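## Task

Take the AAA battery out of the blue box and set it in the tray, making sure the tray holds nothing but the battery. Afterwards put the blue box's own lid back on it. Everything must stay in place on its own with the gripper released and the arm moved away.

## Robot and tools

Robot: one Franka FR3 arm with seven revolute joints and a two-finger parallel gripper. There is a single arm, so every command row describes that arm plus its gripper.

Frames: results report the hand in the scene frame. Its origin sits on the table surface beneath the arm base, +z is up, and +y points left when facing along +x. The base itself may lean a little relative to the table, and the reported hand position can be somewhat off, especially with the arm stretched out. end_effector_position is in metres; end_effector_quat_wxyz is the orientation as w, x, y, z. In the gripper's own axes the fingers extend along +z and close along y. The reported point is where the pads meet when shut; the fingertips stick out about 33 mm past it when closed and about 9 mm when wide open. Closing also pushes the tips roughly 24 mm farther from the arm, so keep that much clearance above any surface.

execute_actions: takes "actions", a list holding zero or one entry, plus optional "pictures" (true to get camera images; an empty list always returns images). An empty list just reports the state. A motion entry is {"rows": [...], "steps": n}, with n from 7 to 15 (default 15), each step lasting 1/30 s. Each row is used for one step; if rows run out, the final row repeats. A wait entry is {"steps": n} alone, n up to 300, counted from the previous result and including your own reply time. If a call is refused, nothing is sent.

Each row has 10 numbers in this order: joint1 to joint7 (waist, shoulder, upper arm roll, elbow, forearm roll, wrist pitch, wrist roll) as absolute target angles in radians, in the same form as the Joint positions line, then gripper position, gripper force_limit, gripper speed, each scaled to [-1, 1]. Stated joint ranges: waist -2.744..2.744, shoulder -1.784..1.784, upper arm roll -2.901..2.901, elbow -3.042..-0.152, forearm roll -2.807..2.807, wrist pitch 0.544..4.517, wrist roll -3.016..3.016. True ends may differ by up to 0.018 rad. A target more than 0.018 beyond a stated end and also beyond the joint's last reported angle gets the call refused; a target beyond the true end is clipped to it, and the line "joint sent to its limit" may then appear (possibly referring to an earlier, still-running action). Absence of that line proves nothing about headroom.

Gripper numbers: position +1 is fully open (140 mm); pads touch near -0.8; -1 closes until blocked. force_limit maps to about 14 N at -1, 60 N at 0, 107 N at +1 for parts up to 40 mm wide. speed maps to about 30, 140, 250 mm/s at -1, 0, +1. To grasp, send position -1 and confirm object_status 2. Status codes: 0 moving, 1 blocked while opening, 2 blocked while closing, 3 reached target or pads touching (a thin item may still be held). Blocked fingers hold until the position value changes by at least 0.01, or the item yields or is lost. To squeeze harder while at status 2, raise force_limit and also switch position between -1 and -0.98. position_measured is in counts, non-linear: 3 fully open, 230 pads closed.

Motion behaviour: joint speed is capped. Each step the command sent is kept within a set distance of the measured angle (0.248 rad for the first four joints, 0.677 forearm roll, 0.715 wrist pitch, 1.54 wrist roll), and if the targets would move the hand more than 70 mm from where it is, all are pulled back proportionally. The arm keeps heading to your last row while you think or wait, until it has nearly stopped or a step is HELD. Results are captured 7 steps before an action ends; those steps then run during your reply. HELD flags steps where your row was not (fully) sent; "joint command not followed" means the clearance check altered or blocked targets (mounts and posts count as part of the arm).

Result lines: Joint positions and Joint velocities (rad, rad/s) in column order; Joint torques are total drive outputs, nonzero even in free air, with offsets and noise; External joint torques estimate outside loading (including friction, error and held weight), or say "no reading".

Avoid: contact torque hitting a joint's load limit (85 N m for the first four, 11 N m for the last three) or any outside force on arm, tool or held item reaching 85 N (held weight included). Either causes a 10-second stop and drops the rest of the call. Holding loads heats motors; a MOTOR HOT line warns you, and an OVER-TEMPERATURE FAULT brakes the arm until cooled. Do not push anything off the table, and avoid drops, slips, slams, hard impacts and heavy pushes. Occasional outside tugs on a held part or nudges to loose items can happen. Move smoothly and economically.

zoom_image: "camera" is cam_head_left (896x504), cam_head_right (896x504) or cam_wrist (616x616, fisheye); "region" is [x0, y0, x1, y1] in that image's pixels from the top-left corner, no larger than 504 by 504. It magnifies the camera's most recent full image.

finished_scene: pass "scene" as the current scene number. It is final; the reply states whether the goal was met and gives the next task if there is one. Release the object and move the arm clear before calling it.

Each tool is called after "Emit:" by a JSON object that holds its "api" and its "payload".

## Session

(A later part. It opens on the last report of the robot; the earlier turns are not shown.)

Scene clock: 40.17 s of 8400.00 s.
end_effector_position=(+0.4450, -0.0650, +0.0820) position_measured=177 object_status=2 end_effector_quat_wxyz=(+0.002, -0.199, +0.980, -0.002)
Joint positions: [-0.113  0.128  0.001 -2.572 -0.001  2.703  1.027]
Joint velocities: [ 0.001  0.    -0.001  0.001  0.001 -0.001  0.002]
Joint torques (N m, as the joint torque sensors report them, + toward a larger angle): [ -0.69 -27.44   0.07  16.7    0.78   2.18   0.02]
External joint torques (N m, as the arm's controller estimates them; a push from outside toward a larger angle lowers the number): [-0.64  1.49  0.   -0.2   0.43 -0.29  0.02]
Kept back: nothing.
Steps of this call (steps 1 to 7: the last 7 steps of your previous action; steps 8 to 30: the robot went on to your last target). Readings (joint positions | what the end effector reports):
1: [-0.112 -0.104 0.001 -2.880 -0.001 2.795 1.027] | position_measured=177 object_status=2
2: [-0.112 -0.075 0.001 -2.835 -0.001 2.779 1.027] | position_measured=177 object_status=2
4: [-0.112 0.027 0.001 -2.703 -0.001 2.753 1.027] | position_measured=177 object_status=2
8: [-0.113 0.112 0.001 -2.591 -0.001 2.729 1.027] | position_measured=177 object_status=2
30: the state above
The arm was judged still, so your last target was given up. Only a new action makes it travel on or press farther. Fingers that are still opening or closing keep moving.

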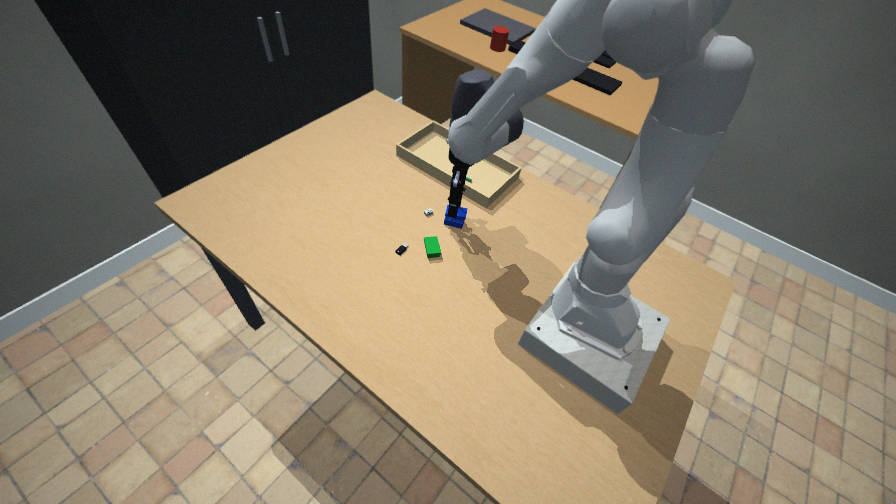

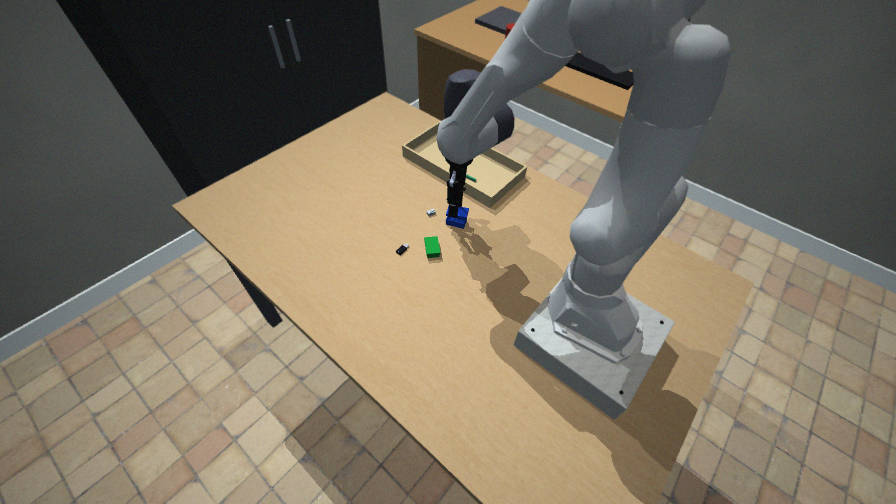

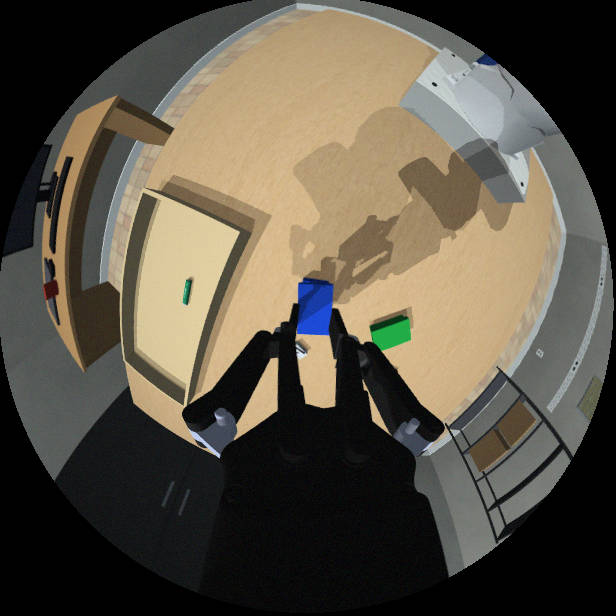

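Emit:
{"api": "execute_actions", "payload": {"actions": [{"rows":[[-0.115,0.15,0,-2.57,0,2.74,1.11,-1,-0.3,0],[-0.115,0.17,0,-2.57,0,2.75,1.11,-1,-0.3,0],[-0.115,0.185,0,-2.57,0,2.755,1.11,-1,-0.3,0]],"steps":12}]}}

Emit:
{"api": "execute_actions", "payload": {"actions": [{"steps":30}], "pictures": true}}

Emit:
{"api": "zoom_image", "payload": {"camera": "cam_wrist", "region": [240,230,380,370]}}

Emit:
{"api": "zoom_image", "payload": {"camera": "cam_head_left", "region": [420,180,500,240]}}

Scene clock: 40.93 s of 8400.00 s.
end_effector_position=(+0.4416, -0.0646, +0.0663) position_measured=177 object_status=2 end_effector_quat_wxyz=(-0.004, -0.183, +0.983, -0.000)
Joint positions: [-0.113  0.171  0.001 -2.569 -0.001  2.732  1.06 ]
Joint velocities: [ 0.001  0.236 -0.001 -0.023 -0.001  0.107  0.157]
Joint torques (N m, as the joint torque sensors report them, + toward a larger angle): [ -0.65 -33.37  -0.36  14.74   0.72   3.36   0.12]
External joint torques (N m, as the arm's controller estimates them; a push from outside toward a larger angle lowers the number): [-0.56  0.62 -0.45 -3.39  0.41  0.54  0.13]
Steps of this call (steps 1 to 18: nothing new was sent; steps 19 to 23: the first 5 steps of this action). Readings (joint positions | what the end effector reports):
19: [-0.113 0.131 0.001 -2.571 -0.001 2.707 1.034] | position_measured=177 object_status=2
20: [-0.113 0.138 0.001 -2.570 -0.001 2.715 1.041] | position_measured=177 object_status=2
22: [-0.113 0.162 0.001 -2.569 -0.001 2.728 1.054] | position_measured=177 object_status=2
23: the state above

Scene clock: 41.93 s of 8400.00 s.
end_effector_position=(+0.4430, -0.0648, +0.0620) position_measured=177 object_status=2 end_effector_quat_wxyz=(-0.000, -0.160, +0.987, -0.001)
Joint positions: [-0.113  0.184  0.001 -2.57  -0.001  2.752  1.105]
Joint velocities: [-0.    -0.002  0.002  0.     0.     0.001  0.007]
Joint torques (N m, as the joint torque sensors report them, + toward a larger angle): [ -1.01 -28.48  -0.69  15.16   0.82   2.92   0.06]
External joint torques (N m, as the arm's controller estimates them; a push from outside toward a larger angle lowers the number): [-1.    1.29 -0.85 -0.73  0.52  0.48  0.06]
Kept back: nothing.
Steps of this call (steps 1 to 7: the last 7 steps of your previous action; steps 8 to 30: the robot went on to your last target). Readings (joint positions | what the end effector reports):
1: [-0.113 0.177 0.001 -2.570 -0.001 2.735 1.064] | position_measured=177 object_status=2
2: [-0.113 0.181 0.001 -2.570 -0.001 2.738 1.069] | position_measured=177 object_status=2
4: [-0.113 0.184 0.001 -2.570 -0.001 2.742 1.076] | position_measured=177 object_status=2
8: [-0.113 0.184 0.001 -2.570 -0.001 2.748 1.087] | position_measured=177 object_status=2
30: the state above
The arm was judged still, so your last target was given up. Only a new action makes it travel on or press farther. Fingers that are still opening or closing keep moving.

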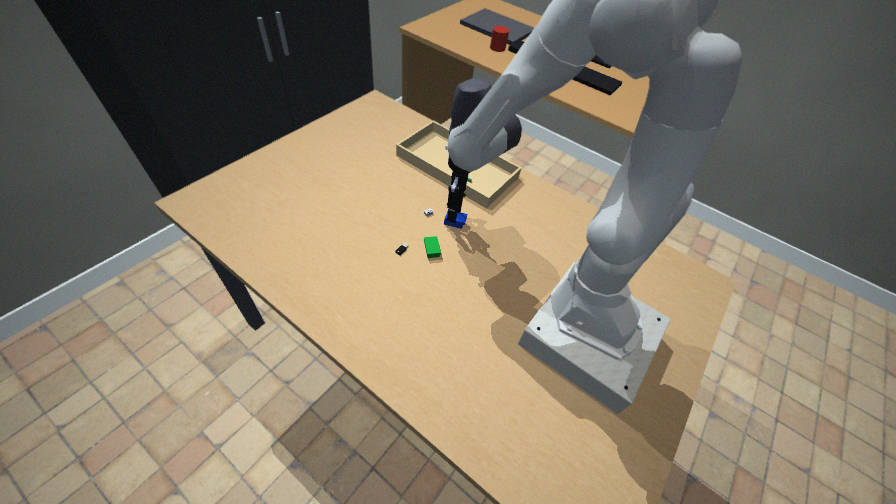

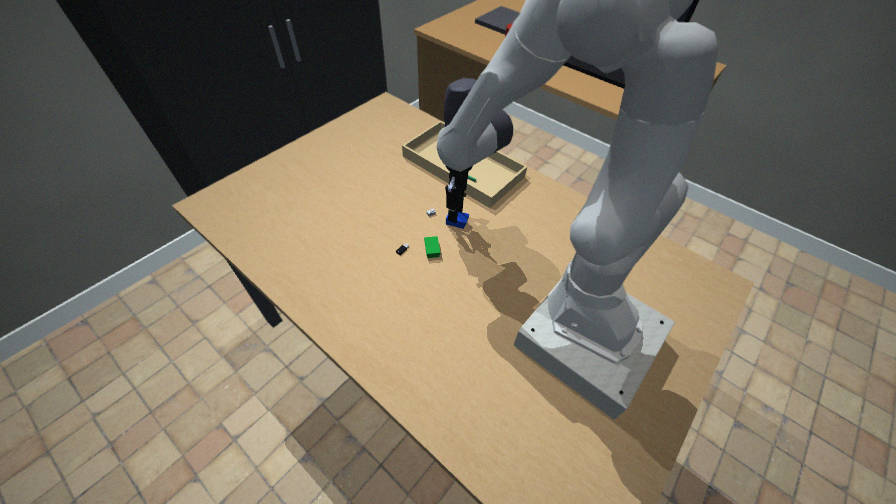

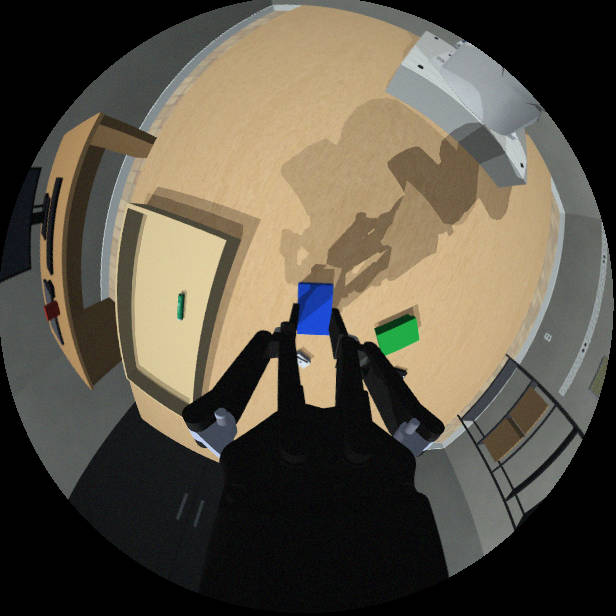

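Region (240, 230, 380, 370) of cam_wrist's 616x616 image, scaled by 3.600, with more detail than that image has.

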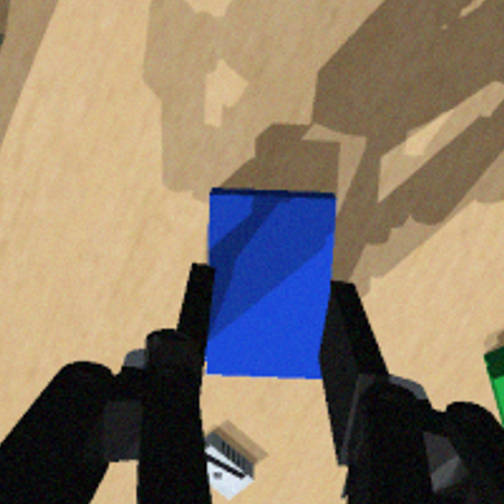

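Region (420, 180, 500, 240) of cam_head_left's 896x504 image, scaled by 6.300, with more detail than that image has; it fills the top 378 rows of this view, and the rest is white.

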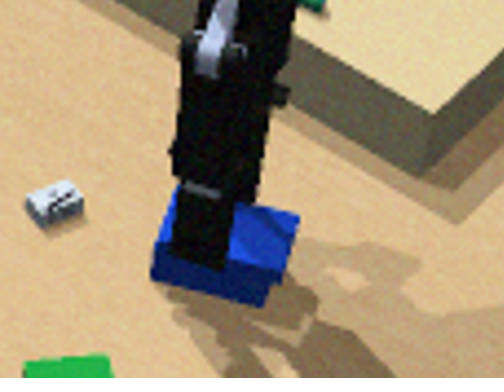

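Emit:
{"api": "execute_actions", "payload": {"actions": [{"rows":[[-0.115,0.195,0,-2.57,0,2.775,1.11,-1,-0.3,0],[-0.115,0.205,0,-2.57,0,2.783,1.11,-1,-0.3,0],[-0.115,0.213,0,-2.57,0,2.79,1.11,-1,-0.3,0],[-0.115,0.22,0,-2.57,0,2.795,1.11,-1,-0.3,0],[-0.115,0.227,0,-2.57,0,2.8,1.11,-1,-0.3,0],[-0.115,0.233,0,-2.57,0,2.803,1.11,-1,-0.3,0],[-0.115,0.238,0,-2.57,0,2.807,1.11,-1,-0.3,0],[-0.115,0.243,0,-2.57,0,2.811,1.11,-1,-0.3,0]],"steps":15}]}}

Emit:
{"api": "execute_actions", "payload": {"actions": [{"steps":22}], "pictures": true}}

Emit:
{"api": "zoom_image", "payload": {"camera": "cam_head_left", "region": [420,180,500,240]}}

Scene clock: 42.77 s of 8400.00 s.
end_effector_position=(+0.4534, -0.0662, +0.0584) position_measured=177 object_status=2 end_effector_quat_wxyz=(+0.012, -0.159, +0.987, -0.005)
Joint positions: [-0.113  0.206  0.001 -2.562 -0.001  2.792  1.107]
Joint velocities: [ 0.002  0.062 -0.001  0.045 -0.     0.152  0.001]
Joint torques (N m, as the joint torque sensors report them, + toward a larger angle): [-0.17 -9.34 -0.57  7.73  0.64  1.78  0.09]
External joint torques (N m, as the arm's controller estimates them; a push from outside toward a larger angle lowers the number): [-0.09 21.49 -0.71 -7.96  0.34 -0.67  0.09]
Steps of this call (steps 1 to 17: nothing new was sent; steps 18 to 25: the first 8 steps of this action). Readings (joint positions | what the end effector reports):
18: [-0.113 0.185 0.001 -2.570 -0.001 2.755 1.106] | position_measured=177 object_status=2
19: [-0.113 0.189 0.001 -2.570 -0.001 2.760 1.106] | position_measured=177 object_status=2
21: [-0.113 0.196 0.001 -2.568 -0.001 2.770 1.107] | position_measured=177 object_status=2
25: the state above

Scene clock: 43.50 s of 8400.00 s.
end_effector_position=(+0.4604, -0.0673, +0.0583) position_measured=177 object_status=2 end_effector_quat_wxyz=(+0.022, -0.159, +0.987, -0.008)
Joint positions: [-0.113  0.213  0.001 -2.559 -0.001  2.817  1.107]
Joint velocities: [-0.     0.001 -0.001 -0.    -0.001  0.002 -0.   ]
Joint torques (N m, as the joint torque sensors report them, + toward a larger angle): [ -1.04 -12.13  -0.5    7.66   0.77   1.61   0.1 ]
External joint torques (N m, as the arm's controller estimates them; a push from outside toward a larger angle lowers the number): [-1.02 18.43 -0.68 -8.07  0.48 -0.95  0.11]
Kept back: nothing.
Steps of this call (steps 1 to 7: the last 7 steps of your previous action; steps 8 to 22: the robot went on to your last target). Readings (joint positions | what the end effector reports):
1: [-0.113 0.207 0.001 -2.561 -0.001 2.796 1.107] | position_measured=177 object_status=2
2: [-0.113 0.209 0.001 -2.560 -0.001 2.800 1.107] | position_measured=177 object_status=2
4: [-0.113 0.210 0.001 -2.559 -0.001 2.806 1.107] | position_measured=177 object_status=2
8: [-0.113 0.212 0.001 -2.559 -0.001 2.812 1.107] | position_measured=177 object_status=2
22: the state above

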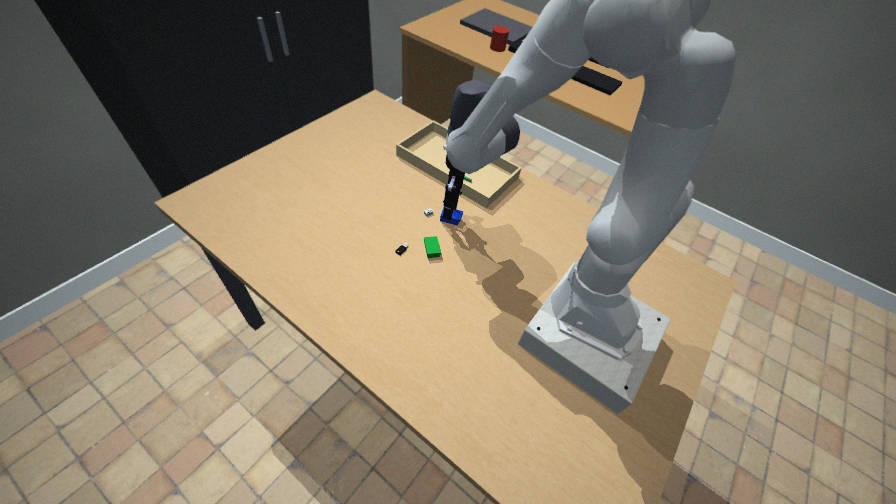

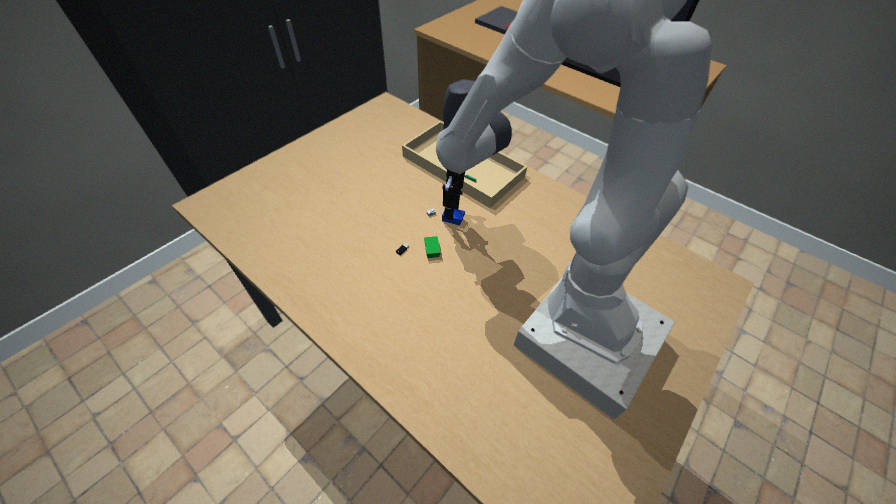

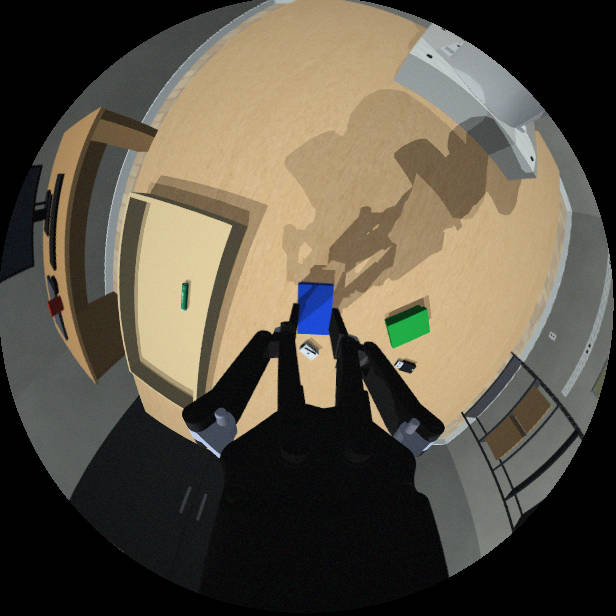

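Region (420, 180, 500, 240) of cam_head_left's 896x504 image, scaled by 6.300, with more detail than that image has; it fills the top 378 rows of this view, and the rest is white.

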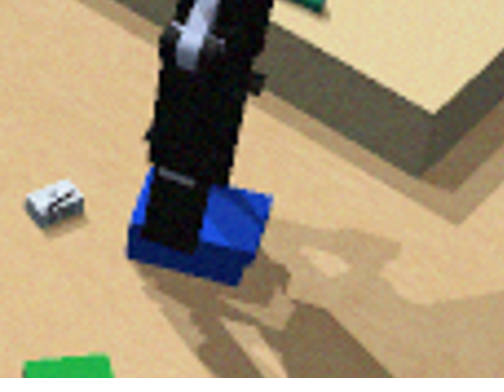

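Emit:
{"api": "execute_actions", "payload": {"actions": [{"rows":[[-0.115,0.2,0,-2.565,0,2.79,1.11,-1,-0.3,0],[-0.115,0.185,0,-2.57,0,2.76,1.11,-1,-0.3,0],[-0.115,0.165,0,-2.57,0,2.73,1.11,-1,-0.3,0],[-0.115,0.14,0,-2.57,0,2.71,1.11,-1,-0.3,0]],"steps":10}]}}

Emit:
{"api": "execute_actions", "payload": {"actions": [{"steps":30}], "pictures": true}}

Emit:
{"api": "zoom_image", "payload": {"camera": "cam_wrist", "region": [240,230,380,370]}}

Emit:
{"api": "zoom_image", "payload": {"camera": "cam_head_left", "region": [420,180,500,240]}}

Scene clock: 44.03 s of 8400.00 s.
end_effector_position=(+0.4563, -0.0667, +0.0628) position_measured=177 object_status=2 end_effector_quat_wxyz=(+0.017, -0.159, +0.987, -0.007)
Joint positions: [-0.113  0.195  0.001 -2.564 -0.001  2.794  1.107]
Joint velocities: [ 0.    -0.31   0.002 -0.092  0.    -0.393  0.   ]
Joint torques (N m, as the joint torque sensors report them, + toward a larger angle): [ -0.33 -32.87  -0.54  15.89   0.72   2.57   0.07]
External joint torques (N m, as the arm's controller estimates them; a push from outside toward a larger angle lowers the number): [-0.34 -0.77 -0.74 -2.33  0.43 -0.48  0.07]
Steps of this call (steps 1 to 13: the robot went on to your last target; steps 14 to 16: the first 3 steps of this action). Readings (joint positions | what the end effector reports):
14: [-0.113 0.210 0.001 -2.560 -0.001 2.814 1.107] | position_measured=177 object_status=2
15: [-0.113 0.204 0.001 -2.561 -0.001 2.807 1.107] | position_measured=177 object_status=2
16: the state above

Scene clock: 45.03 s of 8400.00 s.
end_effector_position=(+0.4460, -0.0652, +0.0782) position_measured=177 object_status=2 end_effector_quat_wxyz=(+0.002, -0.159, +0.987, -0.002)
Joint positions: [-0.113  0.141  0.001 -2.568 -0.001  2.713  1.107]
Joint velocities: [ 0.001  0.001 -0.001  0.     0.001 -0.001  0.   ]
Joint torques (N m, as the joint torque sensors report them, + toward a larger angle): [ -1.01 -29.97  -0.71  14.     0.78   2.16   0.03]
External joint torques (N m, as the arm's controller estimates them; a push from outside toward a larger angle lowers the number): [-0.93 -0.75 -0.77 -2.73  0.44 -0.3   0.03]
Kept back: nothing.
Steps of this call (steps 1 to 7: the last 7 steps of your previous action; steps 8 to 30: the robot went on to your last target). Readings (joint positions | what the end effector reports):
1: [-0.113 0.182 0.001 -2.567 -0.001 2.779 1.107] | position_measured=177 object_status=2
2: [-0.113 0.168 0.001 -2.568 -0.001 2.767 1.107] | position_measured=177 object_status=2
4: [-0.113 0.150 0.001 -2.568 -0.001 2.750 1.107] | position_measured=177 object_status=2
8: [-0.113 0.141 0.001 -2.568 -0.001 2.730 1.107] | position_measured=177 object_status=2
30: the state above
The arm was judged still, so your last target was given up. Only a new action makes it travel on or press farther. Fingers that are still opening or closing keep moving.

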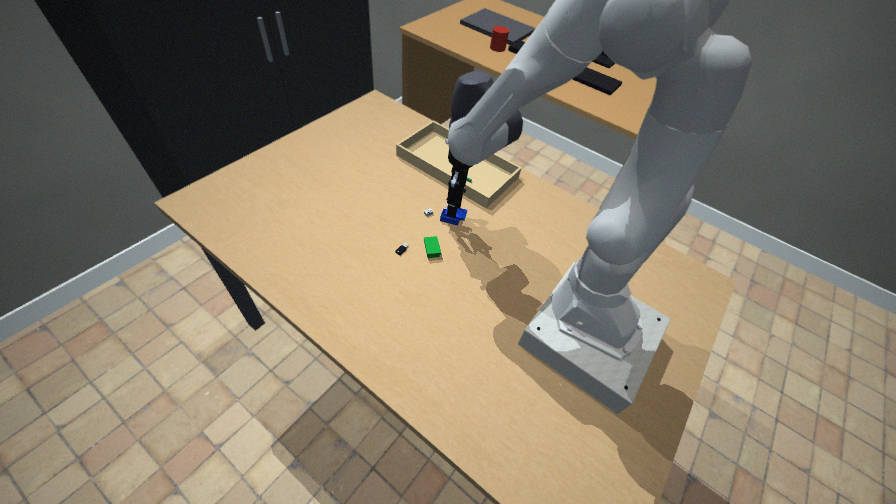

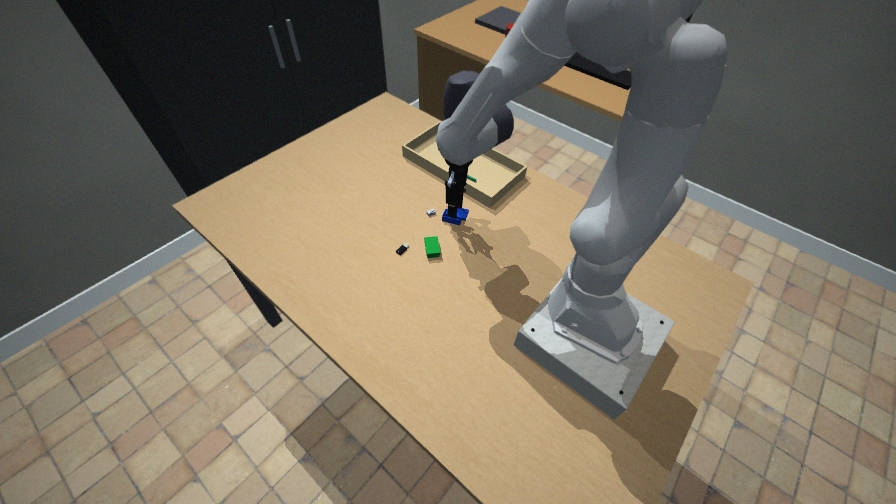

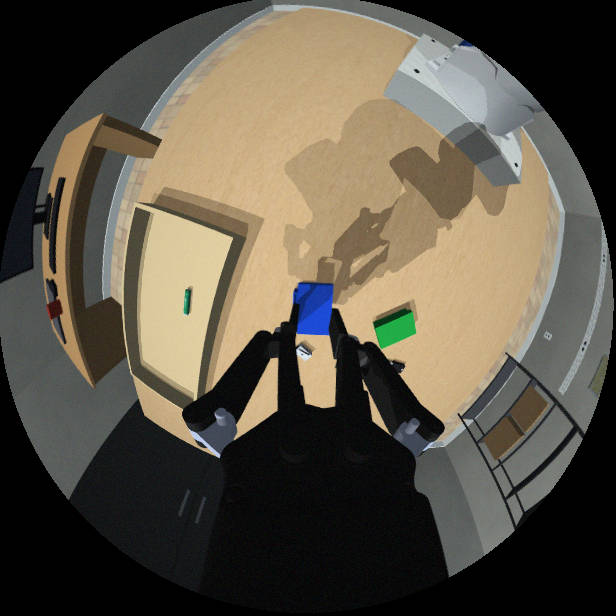

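Region (240, 230, 380, 370) of cam_wrist's 616x616 image, scaled by 3.600, with more detail than that image has.

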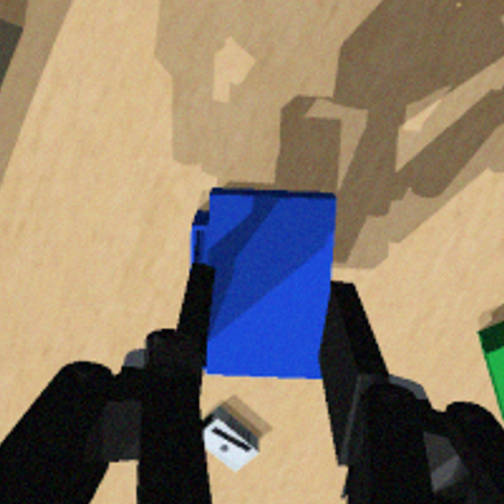

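Region (420, 180, 500, 240) of cam_head_left's 896x504 image, scaled by 6.300, with more detail than that image has; it fills the top 378 rows of this view, and the rest is white.

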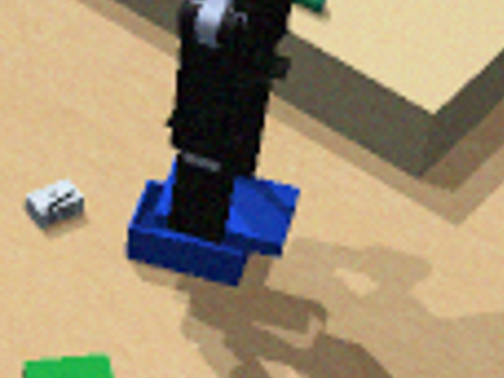

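Emit:
{"api": "execute_actions", "payload": {"actions": [{"rows":[[-0.13,0.17,0,-2.517,0,2.69,1.095,-1,-0.3,0]],"steps":12}]}}

Emit:
{"api": "execute_actions", "payload": {"actions": [{"steps":25}], "pictures": true}}

Emit:
{"api": "zoom_image", "payload": {"camera": "cam_wrist", "region": [240,230,380,370]}}

Emit:
{"api": "zoom_image", "payload": {"camera": "cam_head_left", "region": [420,180,500,240]}}

Scene clock: 45.87 s of 8400.00 s.
end_effector_position=(+0.4606, -0.0735, +0.0807) position_measured=177 object_status=2 end_effector_quat_wxyz=(+0.006, -0.154, +0.988, -0.003)
Joint positions: [-0.126  0.165  0.    -2.525 -0.001  2.7    1.104]
Joint velocities: [-0.04   0.042 -0.008  0.099  0.001 -0.039 -0.019]
Joint torques (N m, as the joint torque sensors report them, + toward a larger angle): [  1.04 -28.31  -0.93  16.05   0.75   1.86  -0.23]
External joint torques (N m, as the arm's controller estimates them; a push from outside toward a larger angle lowers the number): [ 0.17  1.75 -1.91  0.28  0.49 -0.41 -0.23]
Steps of this call (steps 1 to 20: nothing new was sent; steps 21 to 25: the first 5 steps of this action). Readings (joint positions | what the end effector reports):
21: [-0.115 0.147 0.002 -2.560 -0.001 2.708 1.107] | position_measured=177 object_status=2
22: [-0.118 0.155 0.002 -2.546 -0.001 2.705 1.106] | position_measured=177 object_status=2
24: [-0.124 0.163 0.001 -2.529 -0.001 2.702 1.104] | position_measured=177 object_status=2
25: the state above

Scene clock: 46.70 s of 8400.00 s.
end_effector_position=(+0.4607, -0.0744, +0.0803) position_measured=177 object_status=2 end_effector_quat_wxyz=(+0.003, -0.156, +0.988, -0.003)
Joint positions: [-0.127  0.168  0.    -2.519 -0.001  2.693  1.099]
Joint velocities: [-0.     0.    -0.    -0.001 -0.001 -0.    -0.001]
Joint torques (N m, as the joint torque sensors report them, + toward a larger angle): [ -1.01 -29.41  -0.76  16.98   0.88   2.17  -0.25]
External joint torques (N m, as the arm's controller estimates them; a push from outside toward a larger angle lowers the number): [-0.89  0.96 -0.8  -0.01  0.52 -0.27 -0.25]
Kept back: nothing.
Steps of this call (steps 1 to 7: the last 7 steps of your previous action; steps 8 to 15: the robot went on to your last target; steps 16 to 25: nothing new was sent). Readings (joint positions | what the end effector reports):
1: [-0.127 0.166 0.000 -2.523 -0.001 2.699 1.103] | position_measured=177 object_status=2
2: [-0.127 0.166 0.000 -2.521 -0.001 2.698 1.103] | position_measured=177 object_status=2
4: [-0.127 0.167 0.000 -2.520 -0.001 2.696 1.102] | position_measured=177 object_status=2
8: [-0.127 0.168 0.000 -2.519 -0.001 2.694 1.101] | position_measured=177 object_status=2
25: the state above
The arm was judged still, so your last target was given up. Only a new action makes it travel on or press farther. Fingers that are still opening or closing keep moving.

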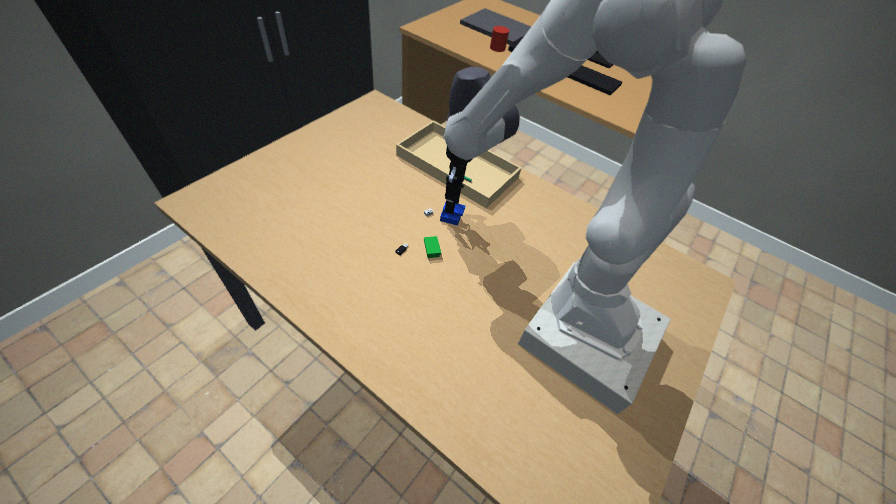

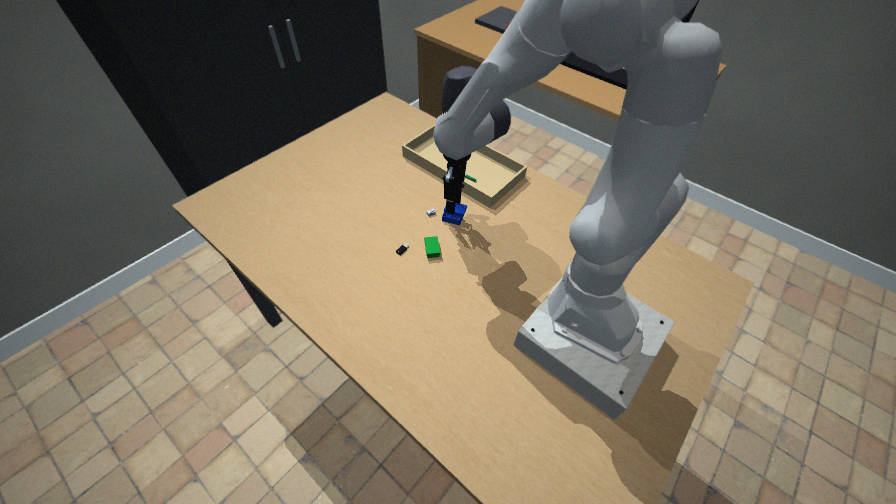

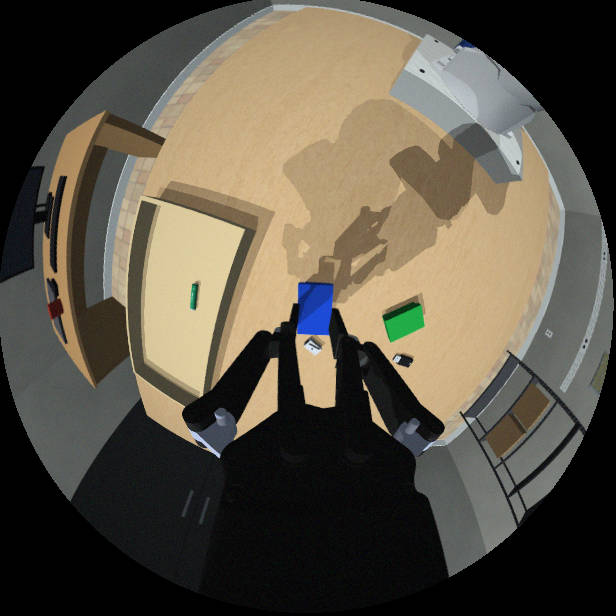

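Region (240, 230, 380, 370) of cam_wrist's 616x616 image, scaled by 3.600, with more detail than that image has.

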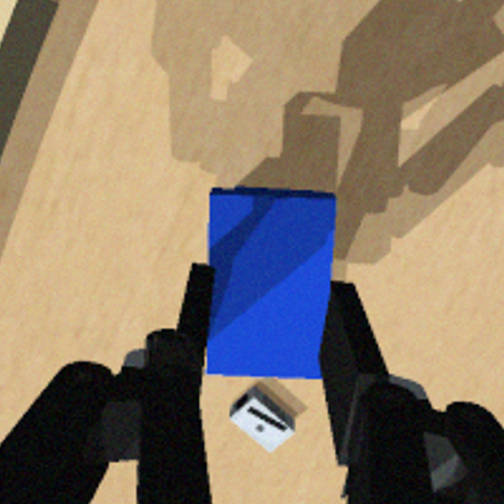

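Region (420, 180, 500, 240) of cam_head_left's 896x504 image, scaled by 6.300, with more detail than that image has; it fills the top 378 rows of this view, and the rest is white.

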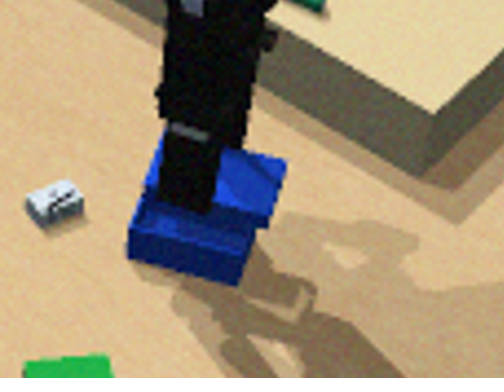

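Emit:
{"api": "execute_actions", "payload": {"actions": [{"rows":[[-0.13,0.08,0,-2.517,0,2.6,1.095,-1,-0.3,0]],"steps":12}]}}

Emit:
{"api": "execute_actions", "payload": {"actions": [{"steps":25}], "pictures": true}}

Emit:
{"api": "zoom_image", "payload": {"camera": "cam_wrist", "region": [240,230,380,370]}}

Scene clock: 47.30 s of 8400.00 s.
end_effector_position=(+0.4686, -0.0757, +0.1124) position_measured=177 object_status=2 end_effector_quat_wxyz=(+0.015, -0.156, +0.988, -0.006)
Joint positions: [-0.128  0.091  0.    -2.517 -0.001  2.637  1.098]
Joint velocities: [ 0.001 -0.252  0.001  0.054 -0.001 -0.177 -0.   ]
Joint torques (N m, as the joint torque sensors report them, + toward a larger angle): [ -0.83 -23.23  -0.39  14.43   0.79   1.52  -0.13]
External joint torques (N m, as the arm's controller estimates them; a push from outside toward a larger angle lowers the number): [-0.84 -1.05 -0.48  0.38  0.4  -0.21 -0.13]
Steps of this call (steps 1 to 13: nothing new was sent; steps 14 to 18: the first 5 steps of this action). Readings (joint positions | what the end effector reports):
14: [-0.128 0.158 0.000 -2.522 -0.001 2.678 1.098] | position_measured=177 object_status=2
15: [-0.128 0.137 0.000 -2.523 -0.001 2.663 1.098] | position_measured=177 object_status=2
17: [-0.128 0.101 0.000 -2.519 -0.001 2.644 1.098] | position_measured=177 object_status=2
18: the state above

Scene clock: 48.13 s of 8400.00 s.
end_effector_position=(+0.4617, -0.0746, +0.1146) position_measured=177 object_status=2 end_effector_quat_wxyz=(+0.004, -0.156, +0.988, -0.003)
Joint positions: [-0.128  0.08   0.    -2.515 -0.001  2.603  1.098]
Joint velocities: [ 0.002 -0.     0.001  0.002 -0.002 -0.001 -0.   ]
Joint torques (N m, as the joint torque sensors report them, + toward a larger angle): [ -0.28 -29.31  -0.09  16.07   0.9    2.27  -0.24]
External joint torques (N m, as the arm's controller estimates them; a push from outside toward a larger angle lowers the number): [-0.27 -0.29 -0.15 -2.52  0.48 -0.2  -0.24]
Kept back: nothing.
Steps of this call (steps 1 to 7: the last 7 steps of your previous action; steps 8 to 25: the robot went on to your last target). Readings (joint positions | what the end effector reports):
1: [-0.128 0.085 0.000 -2.516 -0.001 2.632 1.098] | position_measured=177 object_status=2
2: [-0.128 0.082 0.000 -2.515 -0.001 2.627 1.098] | position_measured=177 object_status=2
4: [-0.128 0.080 0.000 -2.515 -0.001 2.619 1.098] | position_measured=177 object_status=2
8: [-0.128 0.080 0.000 -2.515 -0.001 2.610 1.098] | position_measured=177 object_status=2
25: the state above

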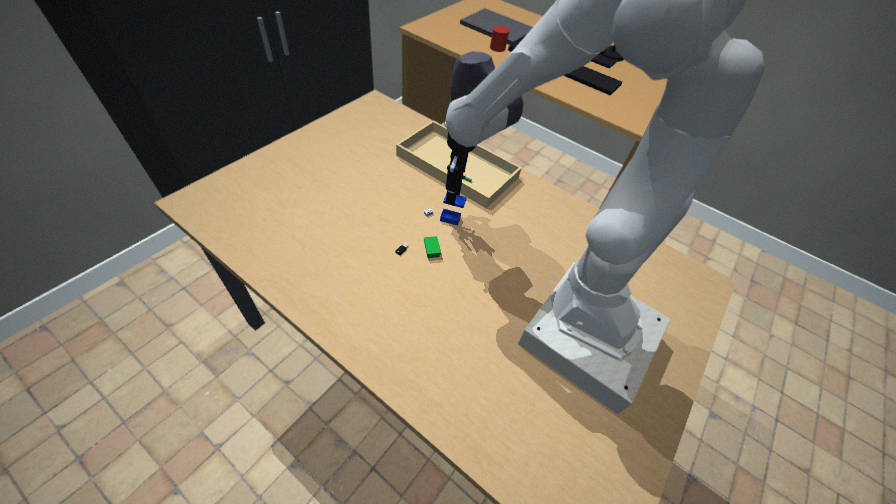

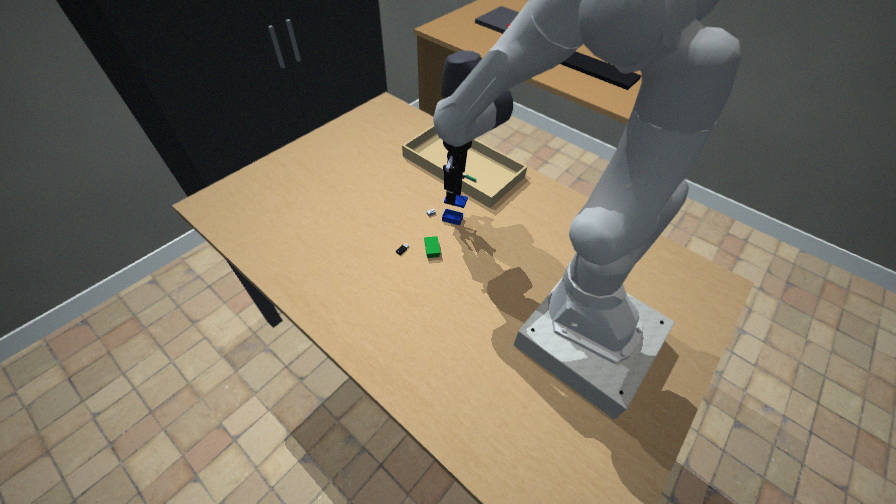

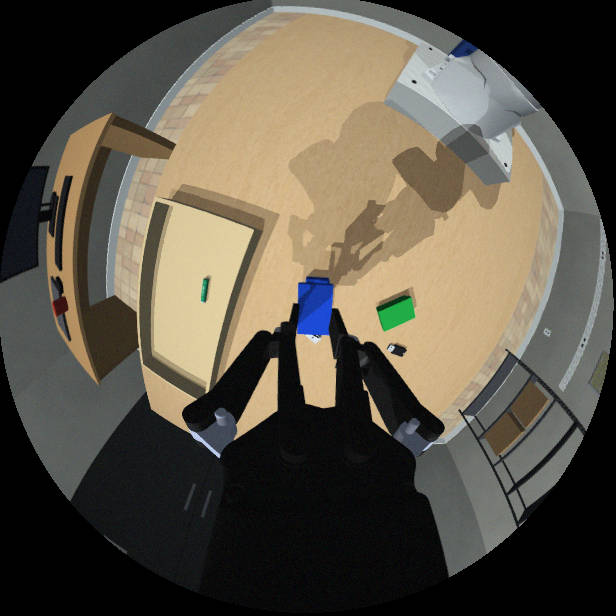

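Region (240, 230, 380, 370) of cam_wrist's 616x616 image, scaled by 3.600, with more detail than that image has.

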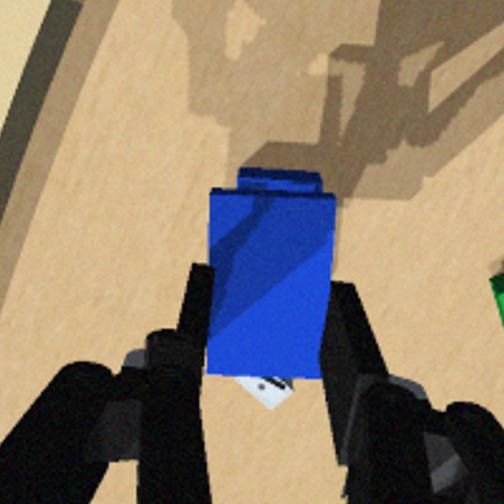

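Emit:
{"api": "execute_actions", "payload": {"actions": [{"rows":[[-0.113,0.12,0,-2.491,0,2.65,1.11,-1,-0.3,0],[-0.113,0.1640,0,-2.491,0,2.66,1.11,-1,-0.3,0]],"steps":12}]}}

Emit:
{"api": "execute_actions", "payload": {"actions": [{"steps":25}], "pictures": true}}

Emit:
{"api": "zoom_image", "payload": {"camera": "cam_wrist", "region": [240,230,380,370]}}

Scene clock: 49.10 s of 8400.00 s.
end_effector_position=(+0.4650, -0.0705, +0.0932) position_measured=177 object_status=2 end_effector_quat_wxyz=(-0.003, -0.159, +0.987, -0.001)
Joint positions: [-0.117  0.148 -0.    -2.495 -0.001  2.636  1.102]
Joint velocities: [ 0.029  0.299 -0.     0.001  0.001  0.105  0.016]
Joint torques (N m, as the joint torque sensors report them, + toward a larger angle): [  0.39 -34.51   0.39  19.2    0.78   3.4    0.01]
External joint torques (N m, as the arm's controller estimates them; a push from outside toward a larger angle lowers the number): [ 1.2   2.19  1.01 -1.35  0.35  0.4   0.01]
Steps of this call (steps 1 to 15: the robot went on to your last target; steps 16 to 24: nothing new was sent; steps 25 to 29: the first 5 steps of this action). Readings (joint positions | what the end effector reports):
25: [-0.126 0.086 -0.001 -2.511 -0.001 2.608 1.099] | position_measured=177 object_status=2
26: [-0.123 0.101 -0.001 -2.501 -0.001 2.618 1.100] | position_measured=177 object_status=2
28: [-0.118 0.136 -0.000 -2.495 -0.001 2.632 1.101] | position_measured=177 object_status=2
29: the state above

Scene clock: 49.93 s of 8400.00 s.
end_effector_position=(+0.4681, -0.0703, +0.0884) position_measured=177 object_status=2 end_effector_quat_wxyz=(+0.001, -0.158, +0.987, -0.002)
Joint positions: [-0.116  0.163 -0.    -2.493 -0.001  2.657  1.106]
Joint velocities: [ 0.002 -0.002 -0.     0.001  0.     0.001  0.002]
Joint torques (N m, as the joint torque sensors report them, + toward a larger angle): [  1.98 -29.28  -0.15  17.63   0.8    2.86   0.05]
External joint torques (N m, as the arm's controller estimates them; a push from outside toward a larger angle lowers the number): [ 2.09  1.55 -0.2   0.05  0.42  0.4   0.05]
Kept back: nothing.
Steps of this call (steps 1 to 7: the last 7 steps of your previous action; steps 8 to 25: the robot went on to your last target). Readings (joint positions | what the end effector reports):
1: [-0.116 0.156 -0.000 -2.495 -0.001 2.639 1.102] | position_measured=177 object_status=2
2: [-0.116 0.160 -0.000 -2.495 -0.001 2.642 1.103] | position_measured=177 object_status=2
4: [-0.116 0.163 -0.000 -2.494 -0.001 2.647 1.103] | position_measured=177 object_status=2
8: [-0.116 0.163 -0.000 -2.493 -0.001 2.653 1.105] | position_measured=177 object_status=2
25: the state above

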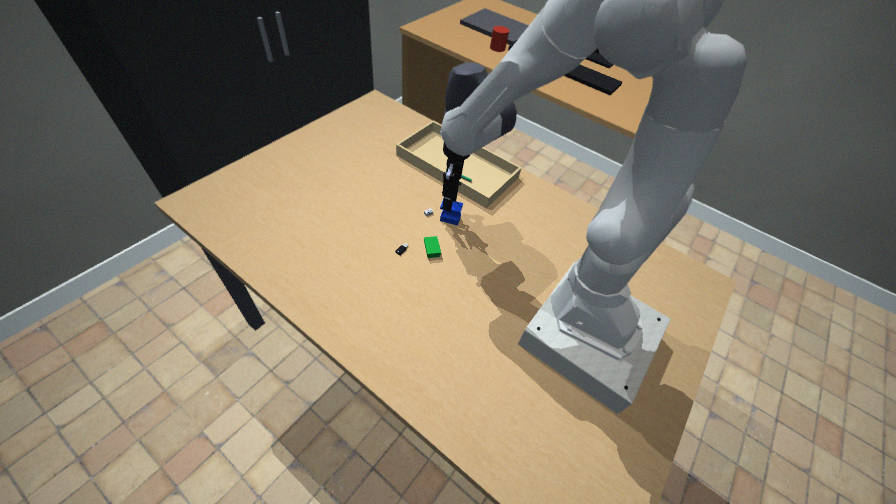

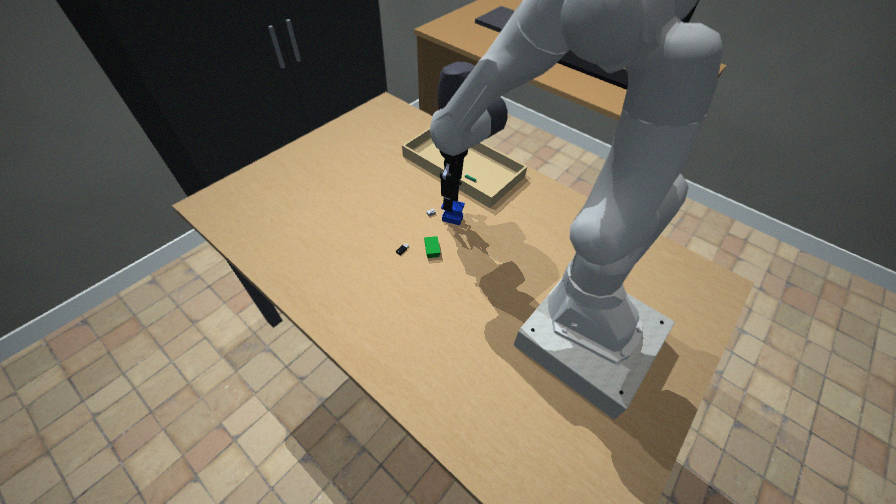

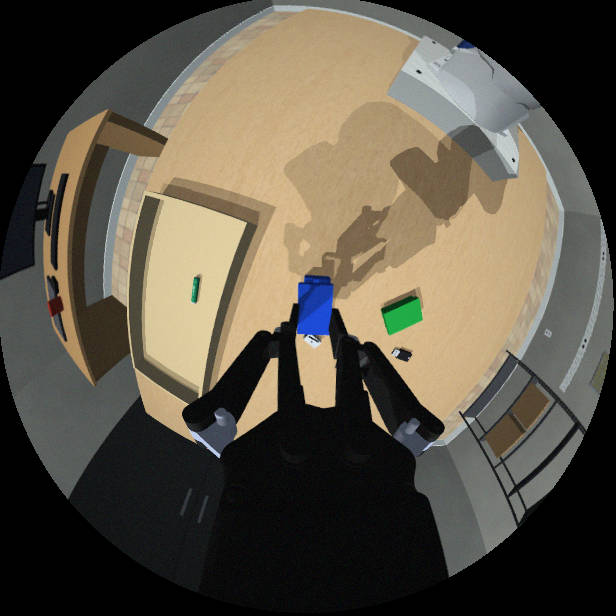

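Region (240, 230, 380, 370) of cam_wrist's 616x616 image, scaled by 3.600, with more detail than that image has.

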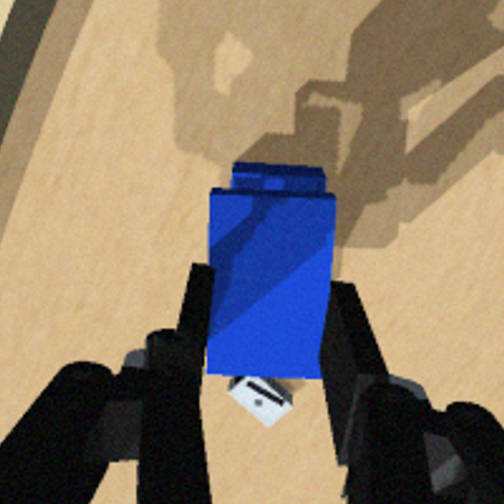

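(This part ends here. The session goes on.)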